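# Hook the hex nut out onto the tape strip

## Task

Free the hex nut from among the spacers and get it lying fully on the tape strip, with no part of it off the strip. The hook pick on the table (orange-brown handle, hooked tip) may be used. Avoid toppling or tilting the upright spacers, since each one that ends fallen or leaning is penalized, though extracting the nut with some spacers down still beats leaving it in. The task fails if a gripper still holds the nut at the end, so release it and pull the arms away; the result must stay in place without the robot supporting it.

## Robot and tools

Robot: two arms, left_arm and right_arm, each ending in a two-finger gripper. Arm names are labels only and say nothing about image sides.

Scene frame (used in every result line): origin on the table surface midway between the arms, +x out over the table, +z up, left_arm on the +y side. Positions are in metres, orientation as quaternion wxyz, velocities in m/s and rad/s. Printed hand positions can be a little wrong, worse at long reach.

Gripper frame: fingers point along the gripper's +z, and they open and close along its y. end_effector_position sits between the finger pads about 2 cm back from the tips; closing pushes the tips roughly 10 mm further along +z.

The 14-number row. Every motion command is one flat list of 14 numbers, each in [-1, 1]: dx, dy, dz, rx, ry, rz, opening for left_arm, followed by the same seven for right_arm. Both arms are always included even if one should stay still. dx..rz are an offset, not a pose: expressed in that gripper's own axes and measured from the gripper's measured pose at the start of the action (for the first action in a call, the pose last reported in this scene). A value of 1.0 equals 0.6 m of translation or 180 degrees of rotation; rx, ry, rz form a single rotation vector. Opening is absolute: +1 fully open (0.084 m), -1 closed.

execute_actions(actions): a list of actions; each action is a list of up to 15 rows, one row per 1/30 s step. If fewer than 15 rows are given, the last row repeats to fill the action. Each row is an offset from the action's start pose, not from the row before. An empty list only returns state and images. Per step the commanded pose is clipped to within 70 mm and 16 degrees of the measured pose, so large offsets need several actions; after an action the arm goes on at most to its last clipped pose. Position is favoured over orientation when both cannot be met.

move(target, speed, blocking): target is one 14-number row as above, an offset from the pose in the latest result showing one. The gripper travels in a straight line toward it, both arms finishing together, lasting 0.5 to 10 s (cut off at 10 s). speed is the top path speed in m/s, 0.002 to 0.5, default 0.25; turn rate is capped at twice that in rad/s. Rotations take the short way. Paths ignore obstacles and the other arm, and grippers can lag, drift, or overshoot speed, especially with the arm stretched out. Faster moves and targets set deeper past contact push harder. The opening is applied at the start. blocking=false returns after 0.5 s while motion continues; until a result shows it has ended, further execute_actions or move calls are refused, so use wait(0) or stop. The result adds a move: line with the outcome (done, off_target, moving, held, fault), any limits (paced = pose clipped; held = a check blocked steps, after which the arm may jump fast) and each gripper's remaining distance to target. If only one arm is named, the other finished fine.

wait(seconds): 0 to 10; arms keep their last command, a running move continues, and it returns early if that move ends. stop(): brakes a running move (needs room; fingers continue). zoom_image(camera, region): region [x0, y0, x1, y1] in pixels of that camera's latest image, at most 504x504; cameras are cam_high, cam_low, cam_left_wrist, cam_right_wrist, each 504x504. finished_scene(scene): ends the scene with the given number; irreversible, and it reports whether the task succeeded. A reply with no tool call also ends things.

Result lines: per-arm pose and velocity; grip_measured (finger opening on the command scale); Hand target (pose the controller is currently driving toward); joint positions and torques (torques include offsets and noise, nonzero even in free air); "pose unreachable" when a clearance check altered a command; MOTOR HOT from 65 °C, OVER-TEMPERATURE FAULT when the arm is braked at 80 °C; TORQUE FAULT when a joint hit its load limit (waist and shoulder 54, elbow 45, forearm roll 24.3, wrist pitch and wrist roll 17.1 N m), after which that arm backs off, holds 10 s and drops the rest of the call.

Gripping: to hold something, command an opening well under grip_measured; lower means a firmer squeeze (about 24 N per pad max). Fast closing can squeeze harder. Resending grip_measured itself still grips lightly.

Practical advice: to keep an arm still, send the offset back to its desired pose in the first call of a reply and zeros afterwards, with its intended opening. The robot keeps holding its last command while you think. Occasional tugs on held parts or shoves on loose objects may happen. Avoid arm-to-arm contact, dropping or knocking anything off the table (fails the task), slamming, and pressing hard into the table or spacers. Move gently near the spacers, use the pick's hook to drag the nut out, set the pick and nut down, open, and lift both grippers clear before finishing.

Each tool is called after "Call:" as a command line: name --argument value for each argument, lists and objects as JSON in quotes; but a table of rows of numbers goes row by row, as --pt "numbers of a row", without its own name.

## Session

Call:
execute_actions --actions '[]'

Scene clock: 0.00 s.
left_arm: end_effector_position=(+0.6950, +0.8505, +0.3192) grip_measured=+1.00 end_effector_quat_wxyz=(-0.142, +0.958, +0.190, +0.160) end_effector_velocity=(-0.001, +0.000, -0.001) end_effector_angular_velocity=(-0.001, +0.001, +0.001) | right_arm: end_effector_position=(-0.0964, +0.1964, +0.2857) grip_measured=+1.00 end_effector_quat_wxyz=(-0.270, +0.767, +0.562, -0.151) end_effector_velocity=(-0.001, -0.000, -0.000) end_effector_angular_velocity=(+0.001, -0.001, +0.002)
Joint positions: left_arm=[ 0.387 -0.889 -1.969  0.288 -0.711 -0.114  0.084] | right_arm=[ 1.269 -0.407 -1.083  0.964 -0.769 -0.63   0.084]
Joint velocities: left_arm=[ 0.001 -0.     0.001 -0.001 -0.    -0.     0.   ] | right_arm=[ 0.001 -0.     0.     0.     0.    -0.002  0.   ]
Joint torques (N m, as the arm reports them, + toward a larger angle): no reading
Motor temperatures (°C, as the motors report them): left_arm=[29 27 33 32 31 34] | right_arm=[26 27 30 29 30 33]
Hand target (left_arm): +0.695, +0.850, +0.319; -0.142, +0.958, +0.190, +0.160
Hand target (right_arm): -0.096, +0.196, +0.286; -0.270, +0.767, +0.562, -0.151

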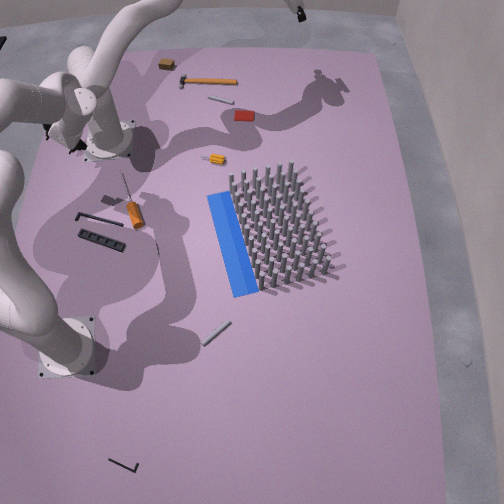

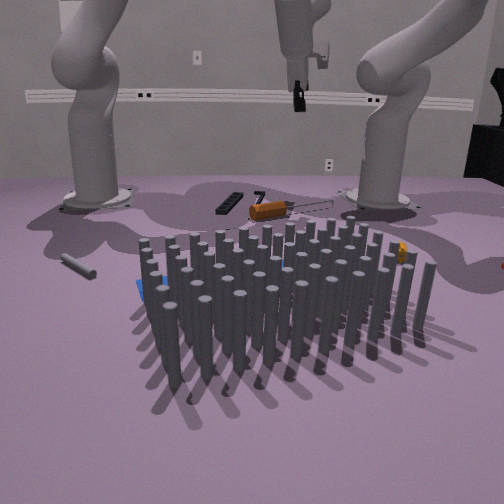

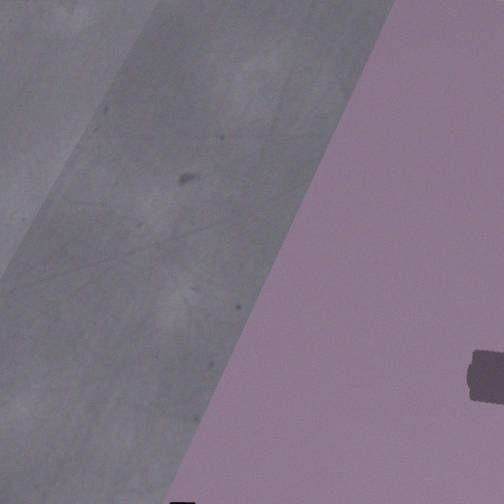

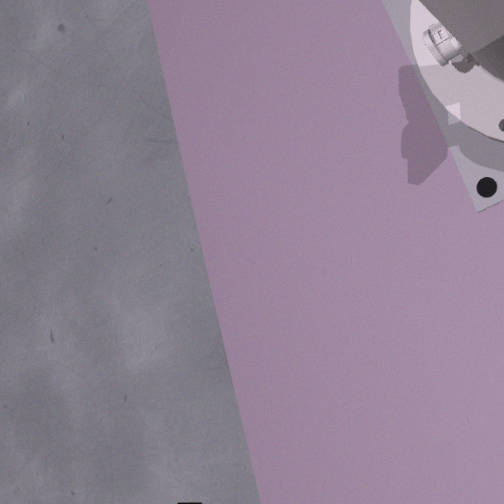

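Call:
zoom_image --camera "cam_high" --region '[60, 160, 180, 260]'

Call:
zoom_image --camera "cam_high" --region '[195, 150, 355, 310]'

Call:
zoom_image --camera "cam_low" --region '[200, 170, 360, 240]'

Region (60, 160, 180, 260) of cam_high's 504x504 image, scaled by 4.200, with more detail than that image has.

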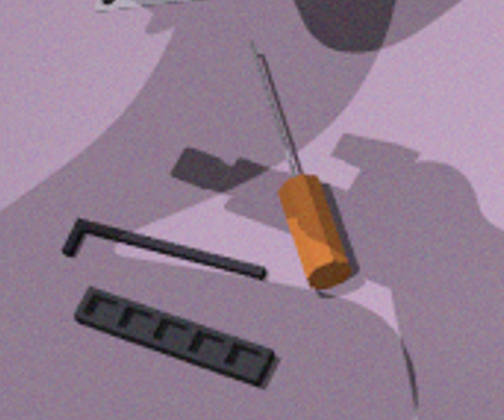

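Region (195, 150, 355, 310) of cam_high's 504x504 image, scaled by 3.150, with more detail than that image has.

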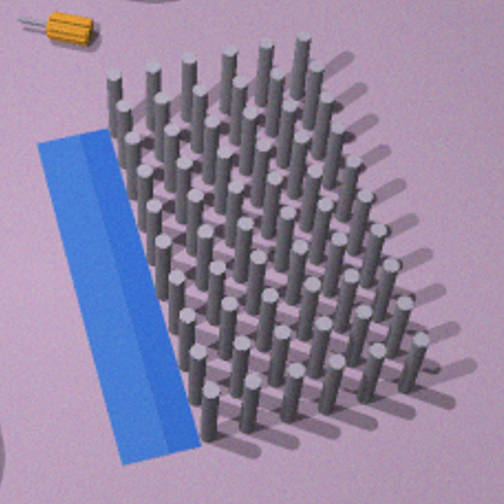

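Region (200, 170, 360, 240) of cam_low's 504x504 image, scaled by 3.150, with more detail than that image has; it fills the top 220 rows of this view, and the rest is white.

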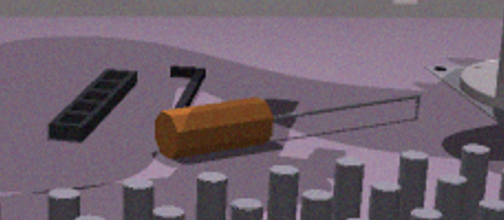

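Call:
move --target '[-0.5448,0.996,-0.688,-0.1523,-0.0294,0.5319,-1, -0.0858,0.4157,-0.1313,-0.1823,-0.092,-0.2122,0.6]' --speed 0.4

Scene clock: 30.30 s.
left_arm: end_effector_position=(+0.5513, +0.0780, +0.4533) grip_measured=-1.00 end_effector_quat_wxyz=(+0.001, +0.794, -0.608, +0.002) end_effector_velocity=(-0.000, -0.003, -0.000) end_effector_angular_velocity=(+0.001, +0.003, -0.004) | right_arm: end_effector_position=(+0.1236, +0.0731, +0.2000) grip_measured=+0.59 end_effector_quat_wxyz=(-0.000, +0.559, +0.829, -0.000) end_effector_velocity=(+0.001, -0.001, -0.001) end_effector_angular_velocity=(-0.002, -0.001, +0.001)
Joint positions: left_arm=[-0.619 -0.653 -1.939 -0.003 -1.282  0.763  0.   ] | right_arm=[ 1.069 -0.389 -0.951  0.001 -0.563 -0.773  0.069]
Joint velocities: left_arm=[-0.003 -0.006 -0.009 -0.001 -0.006  0.001  0.   ] | right_arm=[-0.002 -0.     0.002 -0.003  0.001  0.    -0.   ]
Joint torques (N m, as the arm reports them, + toward a larger angle): left_arm=[  3.21  58.33 -30.86   2.65  -0.54   0.72] | right_arm=[ -4.19  28.11 -14.51  -1.    -0.73  -0.1 ]
Motor temperatures (°C, as the motors report them): left_arm=[29 28 34 32 31 34] | right_arm=[26 27 31 29 30 33]
Hand target (left_arm): +0.551, +0.078, +0.453; +0.001, +0.794, -0.608, +0.002
Hand target (right_arm): +0.124, +0.073, +0.200; -0.000, +0.559, +0.829, -0.000
Off the commanded pose (left_arm): 0.004 m, 0 deg.
Off the commanded pose (right_arm): 0.000 m, 0 deg.
move: off_target (left_arm)

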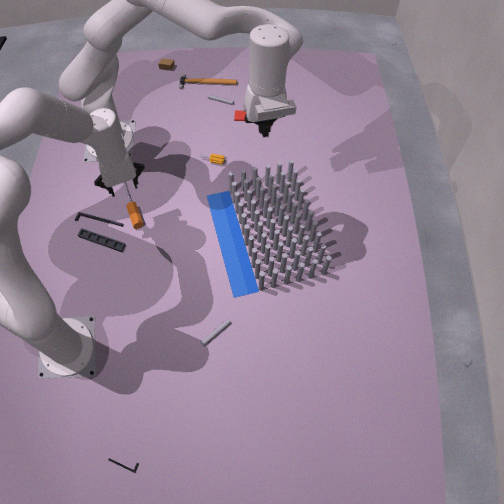

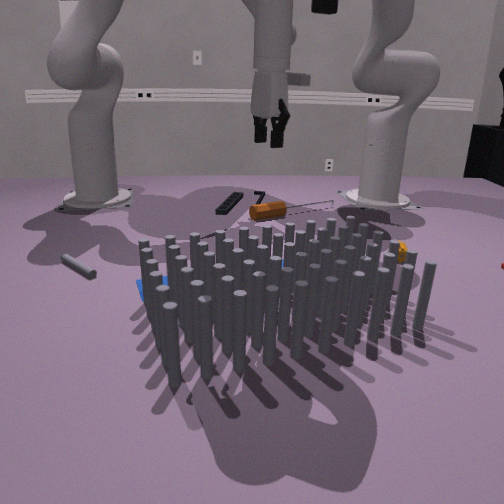

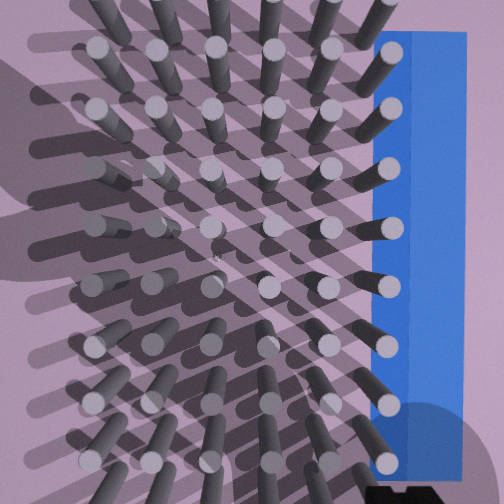

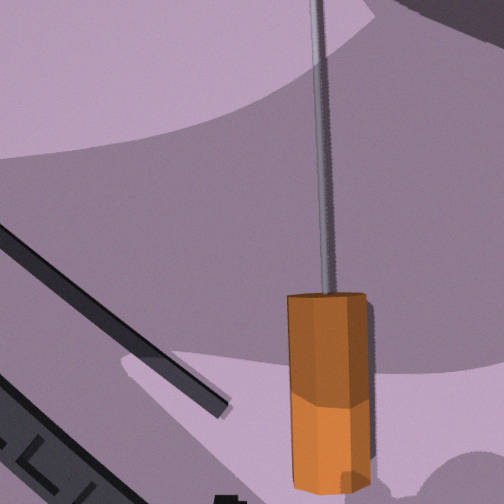

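Call:
zoom_image --camera "cam_left_wrist" --region '[180, 200, 300, 320]'

Region (180, 200, 300, 320) of cam_left_wrist's 504x504 image, scaled by 4.200, with more detail than that image has.

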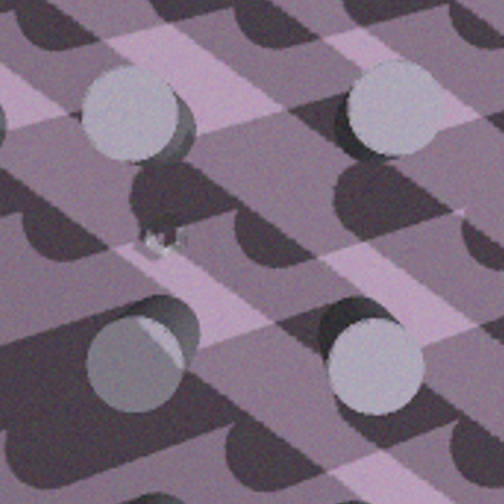

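Call:
move --target '[-0.015,-0.035,0,0,0,0,-1, 0,0.005,0.2917,0,0,-0.006,0.3]' --speed 0.2

Call:
execute_actions --actions '[[[0,0,0,0,0,0,-1,0,0,0,0,0,0,0.2],[0,0,0,0,0,0,-1,0,0,0,0,0,0,0.1],[0,0,0,0,0,0,-1,0,0,0,0,0,0,0.0],[0,0,0,0,0,0,-1,0,0,0,0,0,0,-0.05],[0,0,0,0,0,0,-1,0,0,0,0,0,0,-0.1],[0,0,0,0,0,0,-1,0,0,0,0,0,0,-0.15],[0,0,0,0,0,0,-1,0,0,0,0,0,0,-0.2],[0,0,0,0,0,0,-1,0,0,0,0,0,0,-0.25],[0,0,0,0,0,0,-1,0,0,0,0,0,0,-0.3],[0,0,0,0,0,0,-1,0,0,0,0,0,0,-0.4],[0,0,0,0,0,0,-1,0,0,0,0,0,0,-0.5],[0,0,0,0,0,0,-1,0,0,0,0,0,0,-0.6],[0,0,0,0,0,0,-1,0,0,0,0,0,0,-0.7]]]'

Scene clock: 44.07 s.
left_arm: end_effector_position=(+0.5692, +0.0922, +0.4532) grip_measured=-1.00 end_effector_quat_wxyz=(+0.001, +0.794, -0.608, +0.002) end_effector_velocity=(+0.000, +0.000, +0.000) end_effector_angular_velocity=(-0.000, -0.000, -0.000) | right_arm: end_effector_position=(+0.1258, +0.0740, +0.0252) grip_measured=+0.29 end_effector_quat_wxyz=(-0.001, +0.551, +0.835, -0.000) end_effector_velocity=(-0.000, -0.001, -0.003) end_effector_angular_velocity=(-0.003, +0.001, -0.002)
Joint positions: left_arm=[-0.588 -0.681 -1.982 -0.003 -1.297  0.794  0.   ] | right_arm=[ 1.065 -0.74  -0.963  0.005 -0.223 -0.8    0.056]
Joint velocities: left_arm=[ 0.     0.    -0.001 -0.    -0.001  0.     0.   ] | right_arm=[-0.001 -0.007 -0.001  0.001  0.003  0.001 -0.   ]
Joint torques (N m, as the arm reports them, + toward a larger angle): left_arm=[  5.33  58.97 -30.22   2.2   -0.52   0.54] | right_arm=[-3.47 35.01 -9.88 -0.69 -0.85  0.04]
Motor temperatures (°C, as the motors report them): left_arm=[29 28 34 32 31 34] | right_arm=[26 28 31 29 30 33]
Hand target (left_arm): +0.569, +0.092, +0.453; +0.001, +0.794, -0.608, +0.002
Hand target (right_arm): +0.126, +0.074, +0.025; -0.000, +0.551, +0.835, -0.000
Off the commanded pose (left_arm): 0.000 m, 0 deg.
Off the commanded pose (right_arm): 0.001 m, 0 deg.
move: done

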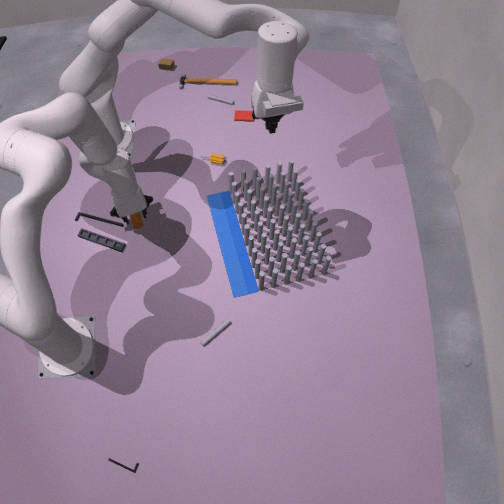

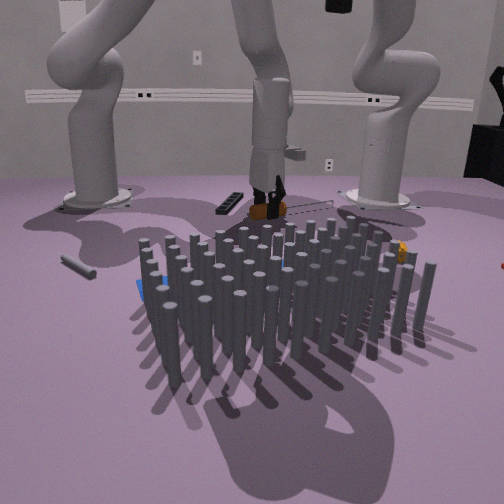

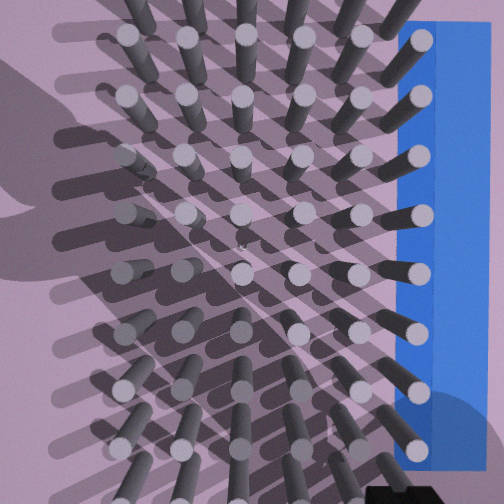

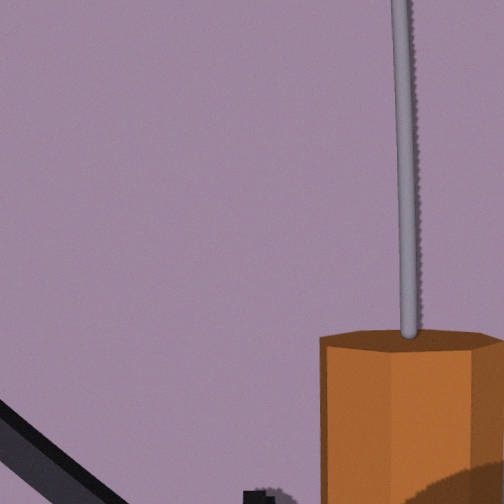

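Scene clock: 44.57 s.
left_arm: end_effector_position=(+0.5692, +0.0922, +0.4532) grip_measured=-1.00 end_effector_quat_wxyz=(+0.001, +0.794, -0.608, +0.002) end_effector_velocity=(+0.001, +0.001, -0.001) end_effector_angular_velocity=(+0.001, +0.001, +0.001) | right_arm: end_effector_position=(+0.1259, +0.0741, +0.0252) grip_measured=-0.19 end_effector_quat_wxyz=(-0.001, +0.551, +0.835, -0.000) end_effector_velocity=(+0.000, +0.000, -0.000) end_effector_angular_velocity=(+0.000, -0.000, +0.001)
Joint positions: left_arm=[-0.588 -0.681 -1.982 -0.003 -1.297  0.794  0.   ] | right_arm=[ 1.065 -0.74  -0.963  0.005 -0.223 -0.8    0.036]
Joint velocities: left_arm=[ 0.002 -0.001  0.     0.    -0.     0.001  0.   ] | right_arm=[-0.    -0.001 -0.001  0.     0.001 -0.001  0.   ]
Joint torques (N m, as the arm reports them, + toward a larger angle): left_arm=[  3.88  58.74 -30.72   2.77  -0.23   0.56] | right_arm=[-3.11 31.91 -9.51 -0.8  -0.93 -0.16]
Motor temperatures (°C, as the motors report them): left_arm=[29 28 34 32 31 34] | right_arm=[26 28 31 29 30 33]
Hand target (left_arm): +0.569, +0.092, +0.453; +0.001, +0.794, -0.608, +0.002
Hand target (right_arm): +0.126, +0.074, +0.025; -0.001, +0.551, +0.835, -0.000
Off the commanded pose (left_arm): 0.000 m, 0 deg.
Off the commanded pose (right_arm): 0.000 m, 0 deg.

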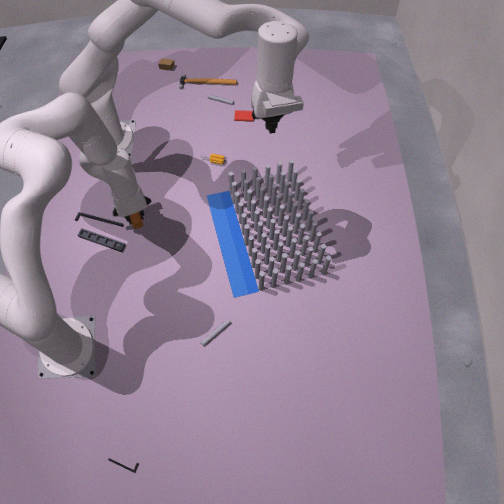

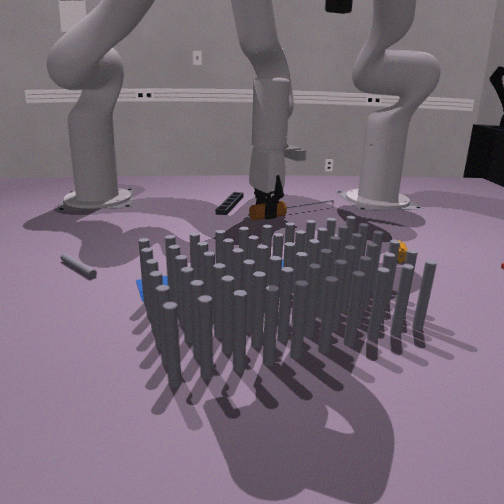

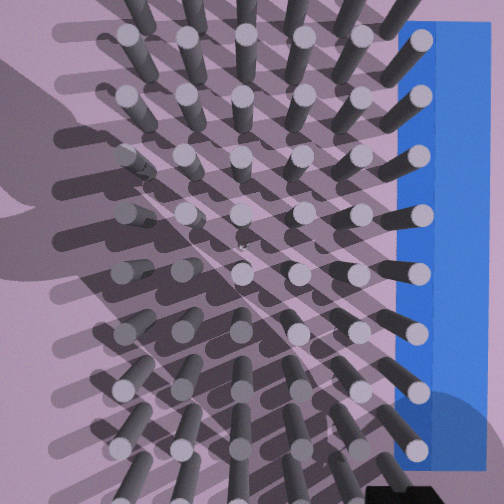

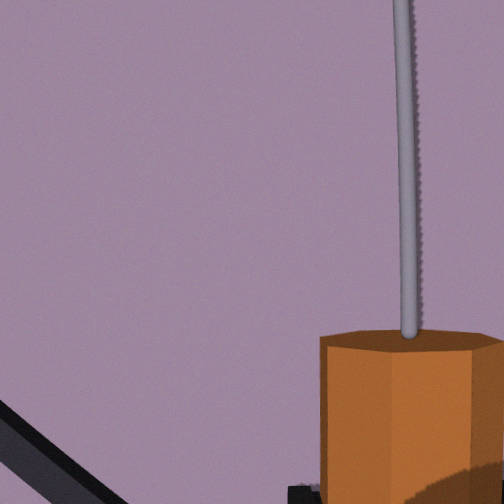

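Call:
move --target '[0,0,0,0,0,0,-1, -0.2753,0.108,-0.035,0.0144,-0.0123,0.5491,-0.7]' --speed 0.4

Call:
zoom_image --camera "cam_left_wrist" --region '[224, 190, 504, 300]'

Scene clock: 58.93 s.
left_arm: end_effector_position=(+0.5692, +0.0922, +0.4532) grip_measured=-1.00 end_effector_quat_wxyz=(+0.001, +0.794, -0.608, +0.002) end_effector_velocity=(-0.000, -0.000, +0.001) end_effector_angular_velocity=(-0.001, -0.001, -0.000) | right_arm: end_effector_position=(+0.2505, -0.0529, +0.0461) grip_measured=-0.19 end_effector_quat_wxyz=(+0.003, +0.992, +0.125, -0.026) end_effector_velocity=(+0.001, -0.000, -0.000) end_effector_angular_velocity=(-0.006, -0.004, -0.012)
Joint positions: left_arm=[-0.588 -0.681 -1.982 -0.003 -1.297  0.794  0.   ] | right_arm=[ 0.69  -0.651 -0.868  0.108 -0.263  0.449  0.036]
Joint velocities: left_arm=[-0.     0.001 -0.     0.     0.    -0.     0.   ] | right_arm=[ 0.002 -0.001 -0.002 -0.026 -0.001  0.039 -0.   ]
Joint torques (N m, as the arm reports them, + toward a larger angle): left_arm=[  5.56  58.25 -30.82   2.56  -0.44   0.74] | right_arm=[-2.4  32.56 -9.45 -1.68 -0.89  0.06]
Motor temperatures (°C, as the motors report them): left_arm=[29 28 34 32 31 34] | right_arm=[26 28 31 29 30 33]
Hand target (left_arm): +0.569, +0.092, +0.453; +0.001, +0.794, -0.608, +0.002
Hand target (right_arm): +0.251, -0.053, +0.046; +0.003, +0.992, +0.124, -0.026
Off the commanded pose (left_arm): 0.000 m, 0 deg.
Off the commanded pose (right_arm): 0.001 m, 0 deg.
move: done

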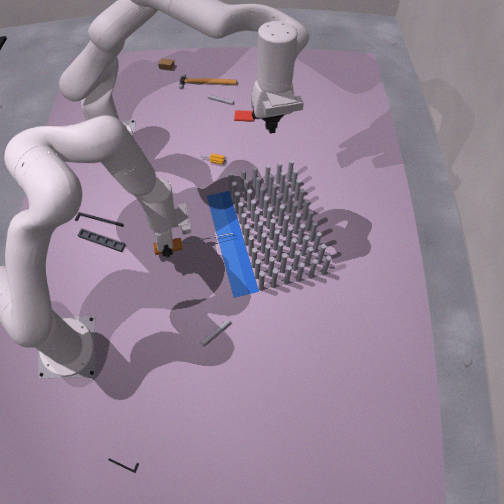

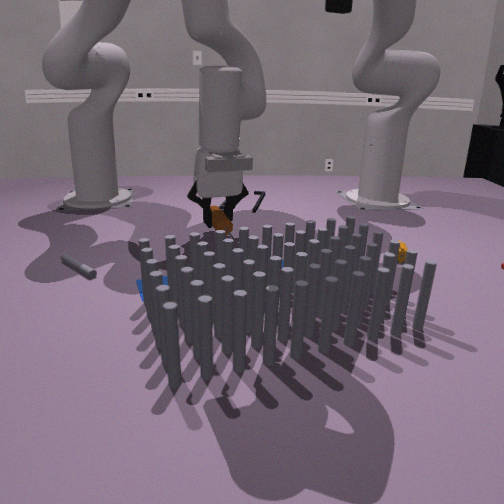

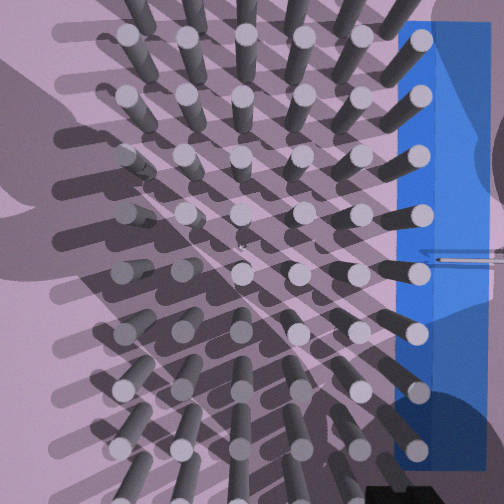

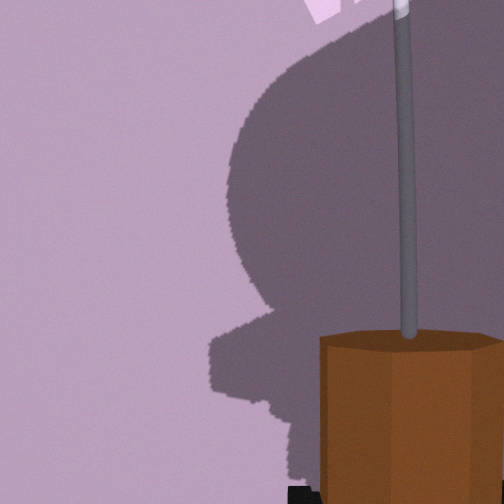

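Region (224, 190, 504, 300) of cam_left_wrist's 504x504 image, scaled by 1.800, with more detail than that image has; it fills the top 198 rows of this view, and the rest is white.

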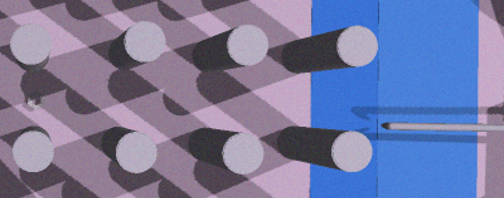

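Call:
move --target '[0,0,0,0,0,0,-1, 0.025,0.0155,-0.0013,0,0,0,-0.7]' --speed 0.08

Call:
move --target '[0,0,0,0,0,0,-1, 0.218,0,-0.0114,0,0,0,-0.7]' --speed 0.1

Call:
zoom_image --camera "cam_left_wrist" --region '[215, 205, 295, 285]'

Scene clock: 67.90 s.
left_arm: end_effector_position=(+0.5692, +0.0922, +0.4532) grip_measured=-1.00 end_effector_quat_wxyz=(+0.001, +0.794, -0.608, +0.002) end_effector_velocity=(-0.000, -0.000, +0.000) end_effector_angular_velocity=(-0.000, +0.000, -0.001) | right_arm: end_effector_position=(+0.2672, -0.0582, +0.0461) grip_measured=-0.19 end_effector_quat_wxyz=(+0.003, +0.992, +0.125, -0.026) end_effector_velocity=(+0.002, -0.001, -0.000) end_effector_angular_velocity=(+0.000, +0.000, -0.000)
Joint positions: left_arm=[-0.588 -0.681 -1.982 -0.003 -1.297  0.794  0.   ] | right_arm=[ 0.658 -0.663 -0.891  0.098 -0.275  0.427  0.036]
Joint velocities: left_arm=[-0.     0.    -0.    -0.001 -0.001  0.001  0.   ] | right_arm=[-0.004 -0.002 -0.003  0.    -0.001 -0.004 -0.   ]
Joint torques (N m, as the arm reports them, + toward a larger angle): left_arm=[  2.19  59.99 -30.22   3.34  -0.31   0.63] | right_arm=[-4.72 31.74 -9.98 -1.02 -0.91 -0.17]
Motor temperatures (°C, as the motors report them): left_arm=[29 28 34 32 31 34] | right_arm=[26 28 31 29 30 33]
Hand target (left_arm): +0.569, +0.092, +0.453; +0.001, +0.794, -0.608, +0.002
Hand target (right_arm): +0.267, -0.058, +0.046; +0.003, +0.992, +0.125, -0.026
Off the commanded pose (left_arm): 0.000 m, 0 deg.
Off the commanded pose (right_arm): 0.000 m, 0 deg.
move: done

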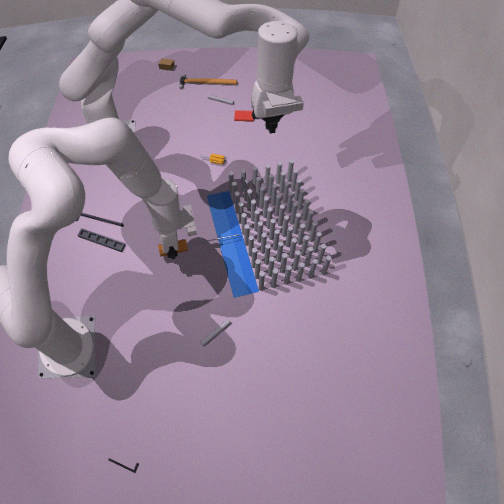

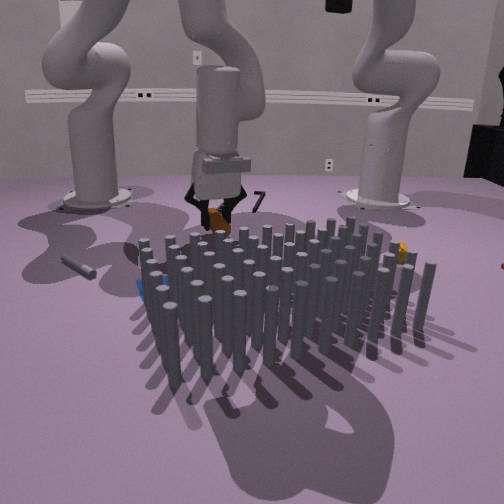

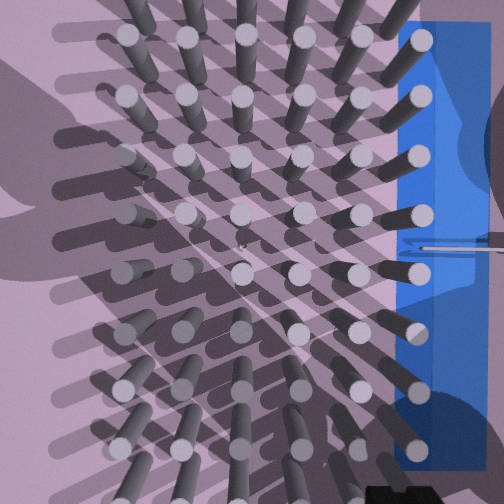

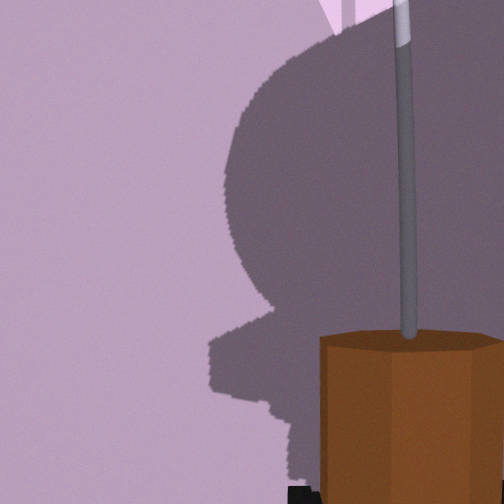

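Scene clock: 69.63 s.
left_arm: end_effector_position=(+0.5692, +0.0922, +0.4532) grip_measured=-1.00 end_effector_quat_wxyz=(+0.001, +0.794, -0.608, +0.002) end_effector_velocity=(-0.000, -0.000, -0.001) end_effector_angular_velocity=(+0.001, +0.001, -0.001) | right_arm: end_effector_position=(+0.3939, -0.0264, +0.0457) grip_measured=-0.19 end_effector_quat_wxyz=(+0.004, +0.992, +0.125, -0.026) end_effector_velocity=(+0.002, +0.001, -0.000) end_effector_angular_velocity=(-0.001, +0.001, -0.001)
Joint positions: left_arm=[-0.588 -0.681 -1.982 -0.003 -1.297  0.794  0.   ] | right_arm=[ 0.548 -0.849 -1.256  0.047 -0.456  0.37   0.036]
Joint velocities: left_arm=[-0.001 -0.     0.002  0.     0.001  0.     0.   ] | right_arm=[-0.001 -0.005 -0.008 -0.    -0.004  0.     0.   ]
Joint torques (N m, as the arm reports them, + toward a larger angle): left_arm=[  4.58  60.88 -30.59   2.45  -0.51   0.68] | right_arm=[ -3.5   38.54 -12.49  -0.64  -0.88  -0.09]
Motor temperatures (°C, as the motors report them): left_arm=[29 28 34 32 31 34] | right_arm=[26 28 31 29 30 33]
Hand target (left_arm): +0.569, +0.092, +0.453; +0.001, +0.794, -0.608, +0.002
Hand target (right_arm): +0.394, -0.026, +0.046; +0.003, +0.992, +0.125, -0.026
Off the commanded pose (left_arm): 0.000 m, 0 deg.
Off the commanded pose (right_arm): 0.001 m, 0 deg.
move: done

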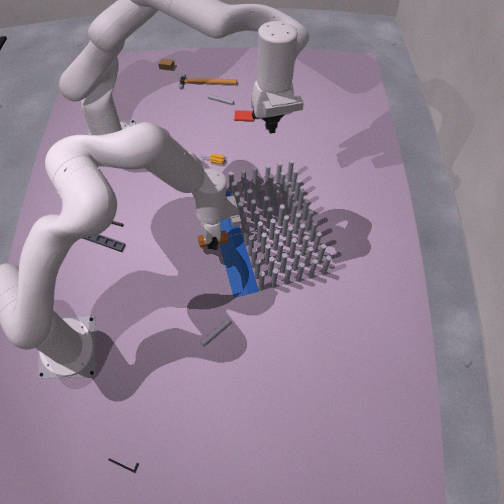

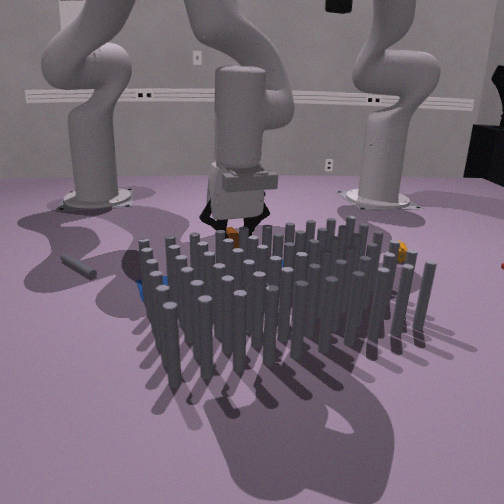

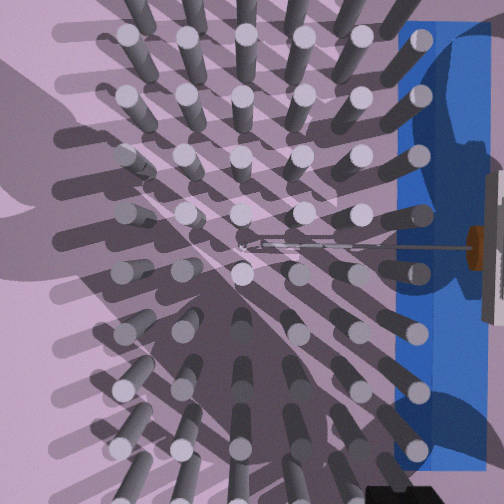

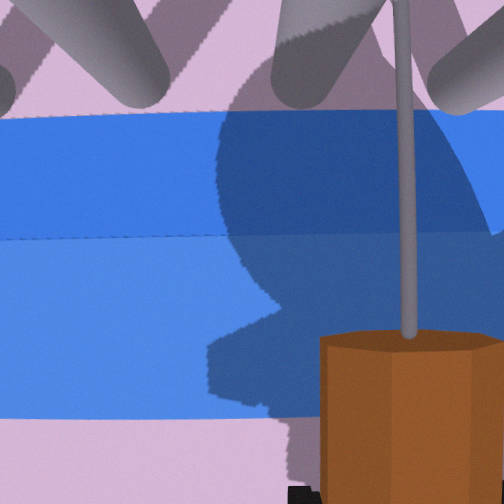

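Region (215, 205, 295, 285) of cam_left_wrist's 504x504 image, scaled by 6.300, with more detail than that image has.

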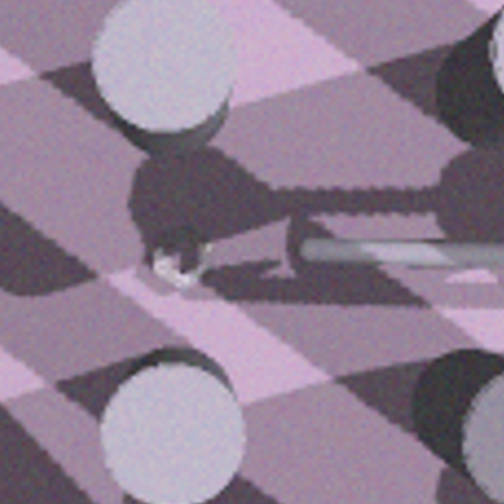

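Call:
zoom_image --camera "cam_left_wrist" --region '[232, 228, 272, 262]'

Region (232, 228, 272, 262) of cam_left_wrist's 504x504 image, scaled by 12.600, with more detail than that image has; it fills the top 428 rows of this view, and the rest is white.

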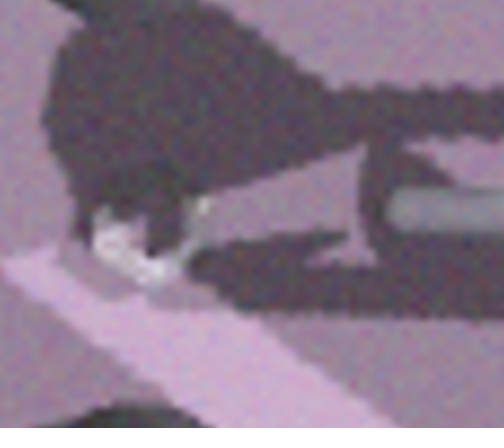

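Call:
move --target '[0,0,0,0,0,0,-1, 0.0287,-0.0014,-0.0015,0,0,0,-0.7]' --speed 0.04

Call:
zoom_image --camera "cam_left_wrist" --region '[232, 228, 272, 262]'

Scene clock: 76.90 s.
left_arm: end_effector_position=(+0.5692, +0.0922, +0.4532) grip_measured=-1.00 end_effector_quat_wxyz=(+0.001, +0.794, -0.608, +0.002) end_effector_velocity=(+0.000, -0.000, +0.001) end_effector_angular_velocity=(-0.001, -0.002, +0.000) | right_arm: end_effector_position=(+0.4102, -0.0214, +0.0457) grip_measured=-0.19 end_effector_quat_wxyz=(+0.004, +0.992, +0.125, -0.026) end_effector_velocity=(+0.002, +0.000, +0.000) end_effector_angular_velocity=(-0.000, +0.000, -0.001)
Joint positions: left_arm=[-0.588 -0.681 -1.982 -0.003 -1.297  0.794  0.   ] | right_arm=[ 0.538 -0.877 -1.311  0.043 -0.483  0.364  0.036]
Joint velocities: left_arm=[-0.     0.    -0.001  0.     0.    -0.     0.   ] | right_arm=[-0.001 -0.003 -0.006 -0.    -0.003  0.     0.   ]
Joint torques (N m, as the arm reports them, + toward a larger angle): left_arm=[  4.38  59.94 -31.37   3.    -0.42   0.49] | right_arm=[ -2.48  39.79 -13.28  -0.86  -1.05  -0.12]
Motor temperatures (°C, as the motors report them): left_arm=[29 28 34 32 31 34] | right_arm=[26 28 31 29 30 33]
Hand target (left_arm): +0.569, +0.092, +0.453; +0.001, +0.794, -0.608, +0.002
Hand target (right_arm): +0.410, -0.021, +0.046; +0.004, +0.992, +0.125, -0.026
Off the commanded pose (left_arm): 0.000 m, 0 deg.
Off the commanded pose (right_arm): 0.000 m, 0 deg.
move: done

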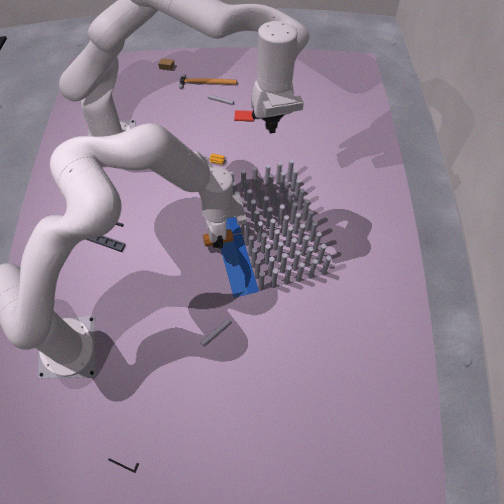

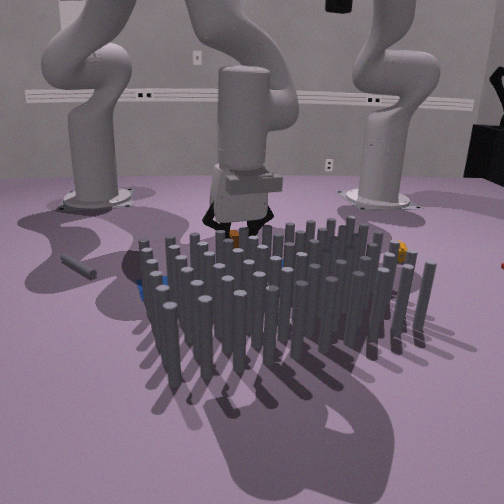

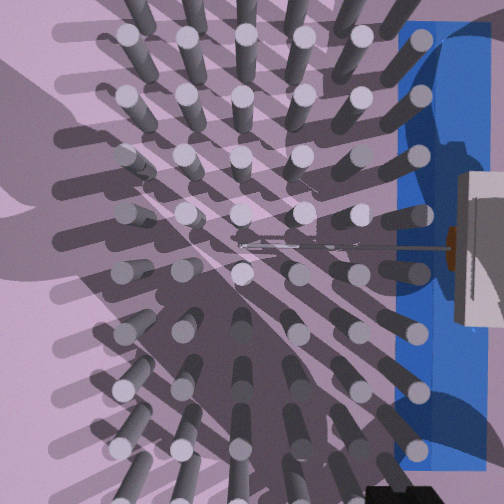

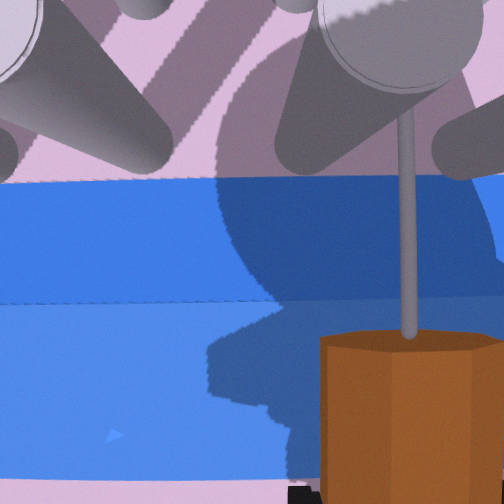

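Region (232, 228, 272, 262) of cam_left_wrist's 504x504 image, scaled by 12.600, with more detail than that image has; it fills the top 428 rows of this view, and the rest is white.

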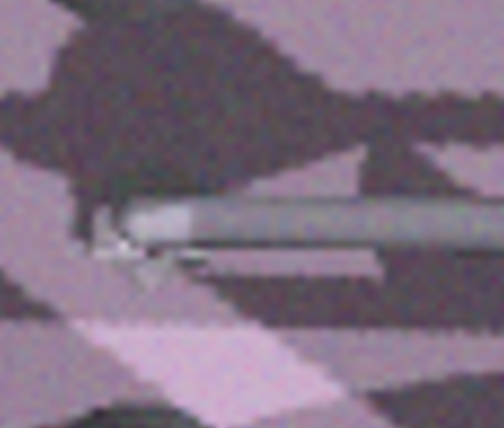

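Call:
move --target '[0,0,0,0,0,0,-1, 0.0012,0,0.015,0,0,0,-0.7]' --speed 0.015

Call:
move --target '[0,0,0,0,0,0,-1, -0.012,0,0.0006,0,0,0,-0.7]' --speed 0.02

Call:
zoom_image --camera "cam_left_wrist" --region '[228, 224, 278, 266]'

Scene clock: 82.60 s.
left_arm: end_effector_position=(+0.5692, +0.0922, +0.4532) grip_measured=-1.00 end_effector_quat_wxyz=(+0.001, +0.794, -0.608, +0.002) end_effector_velocity=(-0.000, +0.000, -0.001) end_effector_angular_velocity=(+0.002, +0.002, -0.001) | right_arm: end_effector_position=(+0.4105, -0.0213, +0.0369) grip_measured=-0.19 end_effector_quat_wxyz=(+0.003, +0.992, +0.125, -0.026) end_effector_velocity=(+0.000, -0.000, -0.001) end_effector_angular_velocity=(+0.000, -0.000, -0.001)
Joint positions: left_arm=[-0.588 -0.681 -1.982 -0.003 -1.297  0.794  0.   ] | right_arm=[ 0.538 -0.894 -1.315  0.044 -0.47   0.362  0.036]
Joint velocities: left_arm=[ 0.    -0.001  0.002  0.001 -0.     0.     0.   ] | right_arm=[-0.    -0.003 -0.001  0.     0.002  0.     0.   ]
Joint torques (N m, as the arm reports them, + toward a larger angle): left_arm=[  1.76  58.26 -31.08   2.48  -0.63   0.64] | right_arm=[ -4.95  40.23 -11.76  -0.78  -0.89  -0.12]
Motor temperatures (°C, as the motors report them): left_arm=[29 28 34 32 31 34] | right_arm=[26 28 31 29 30 33]
Hand target (left_arm): +0.569, +0.092, +0.453; +0.001, +0.794, -0.608, +0.002
Hand target (right_arm): +0.410, -0.021, +0.037; +0.004, +0.992, +0.125, -0.026
Off the commanded pose (left_arm): 0.000 m, 0 deg.
Off the commanded pose (right_arm): 0.000 m, 0 deg.
move: done

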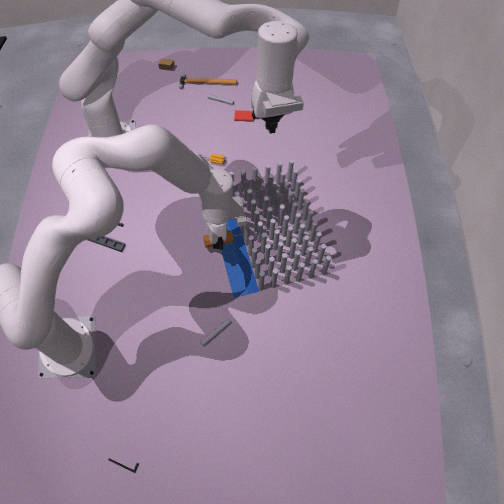

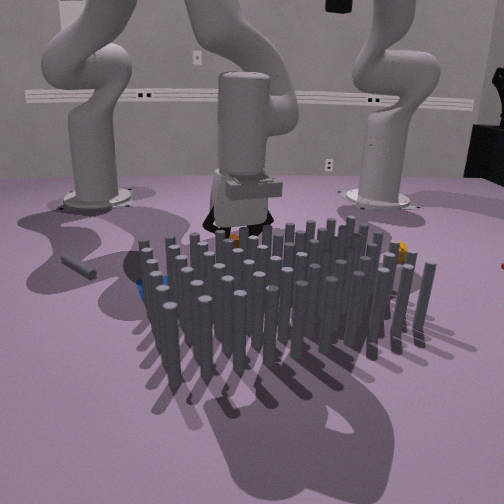

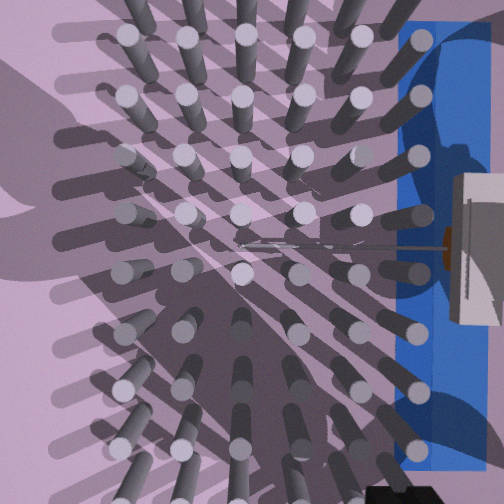

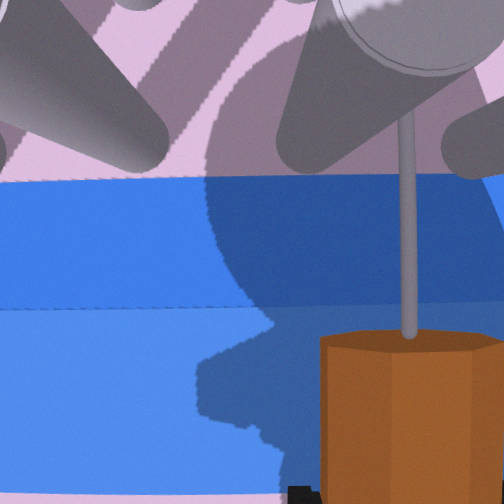

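Scene clock: 83.30 s.
left_arm: end_effector_position=(+0.5692, +0.0922, +0.4532) grip_measured=-1.00 end_effector_quat_wxyz=(+0.001, +0.794, -0.608, +0.002) end_effector_velocity=(+0.000, -0.000, -0.000) end_effector_angular_velocity=(-0.000, -0.000, -0.001) | right_arm: end_effector_position=(+0.4037, -0.0230, +0.0369) grip_measured=-0.19 end_effector_quat_wxyz=(+0.003, +0.992, +0.125, -0.026) end_effector_velocity=(-0.001, -0.002, -0.000) end_effector_angular_velocity=(-0.000, +0.000, -0.003)
Joint positions: left_arm=[-0.588 -0.681 -1.982 -0.003 -1.297  0.794  0.   ] | right_arm=[ 0.543 -0.882 -1.293  0.046 -0.459  0.365  0.036]
Joint velocities: left_arm=[-0.    -0.001 -0.001  0.     0.     0.001  0.   ] | right_arm=[-0.001  0.003  0.006  0.     0.003  0.001  0.   ]
Joint torques (N m, as the arm reports them, + toward a larger angle): left_arm=[  2.39  58.63 -30.02   2.61  -0.24   0.56] | right_arm=[ -3.76  38.47 -12.44  -0.89  -1.19  -0.15]
Motor temperatures (°C, as the motors report them): left_arm=[29 28 34 32 31 34] | right_arm=[26 28 31 29 30 33]
Hand target (left_arm): +0.569, +0.092, +0.453; +0.001, +0.794, -0.608, +0.002
Hand target (right_arm): +0.403, -0.023, +0.037; +0.003, +0.992, +0.125, -0.026
Off the commanded pose (left_arm): 0.000 m, 0 deg.
Off the commanded pose (right_arm): 0.000 m, 0 deg.
move: done

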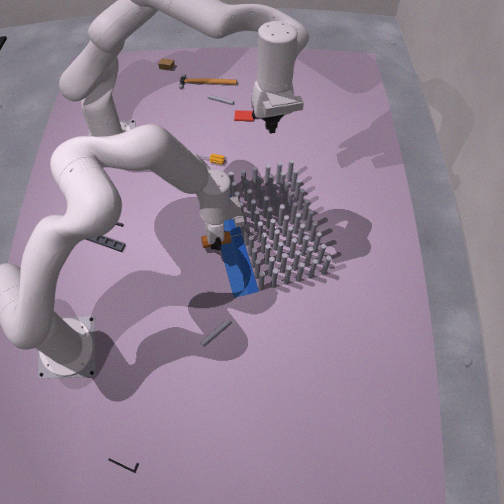

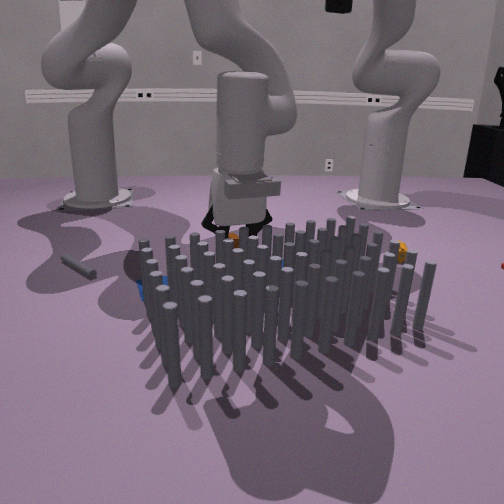

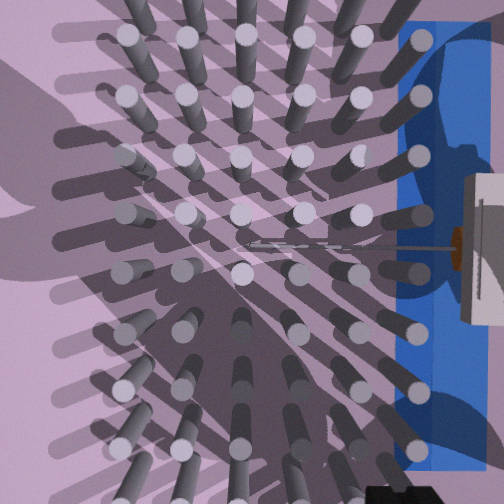

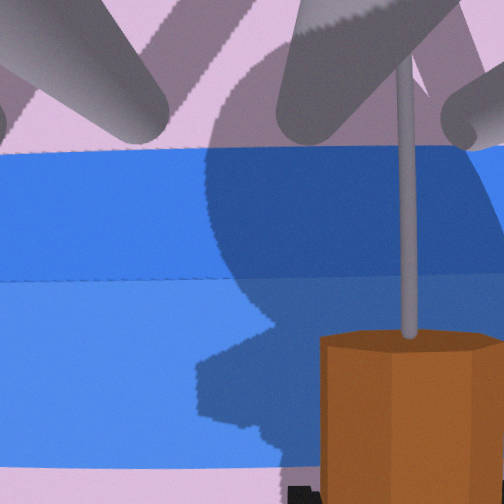

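Region (228, 224, 278, 266) of cam_left_wrist's 504x504 image, scaled by 10.080, with more detail than that image has; it fills the top 423 rows of this view, and the rest is white.

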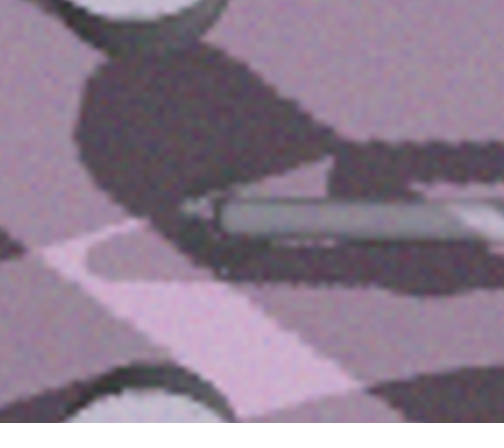

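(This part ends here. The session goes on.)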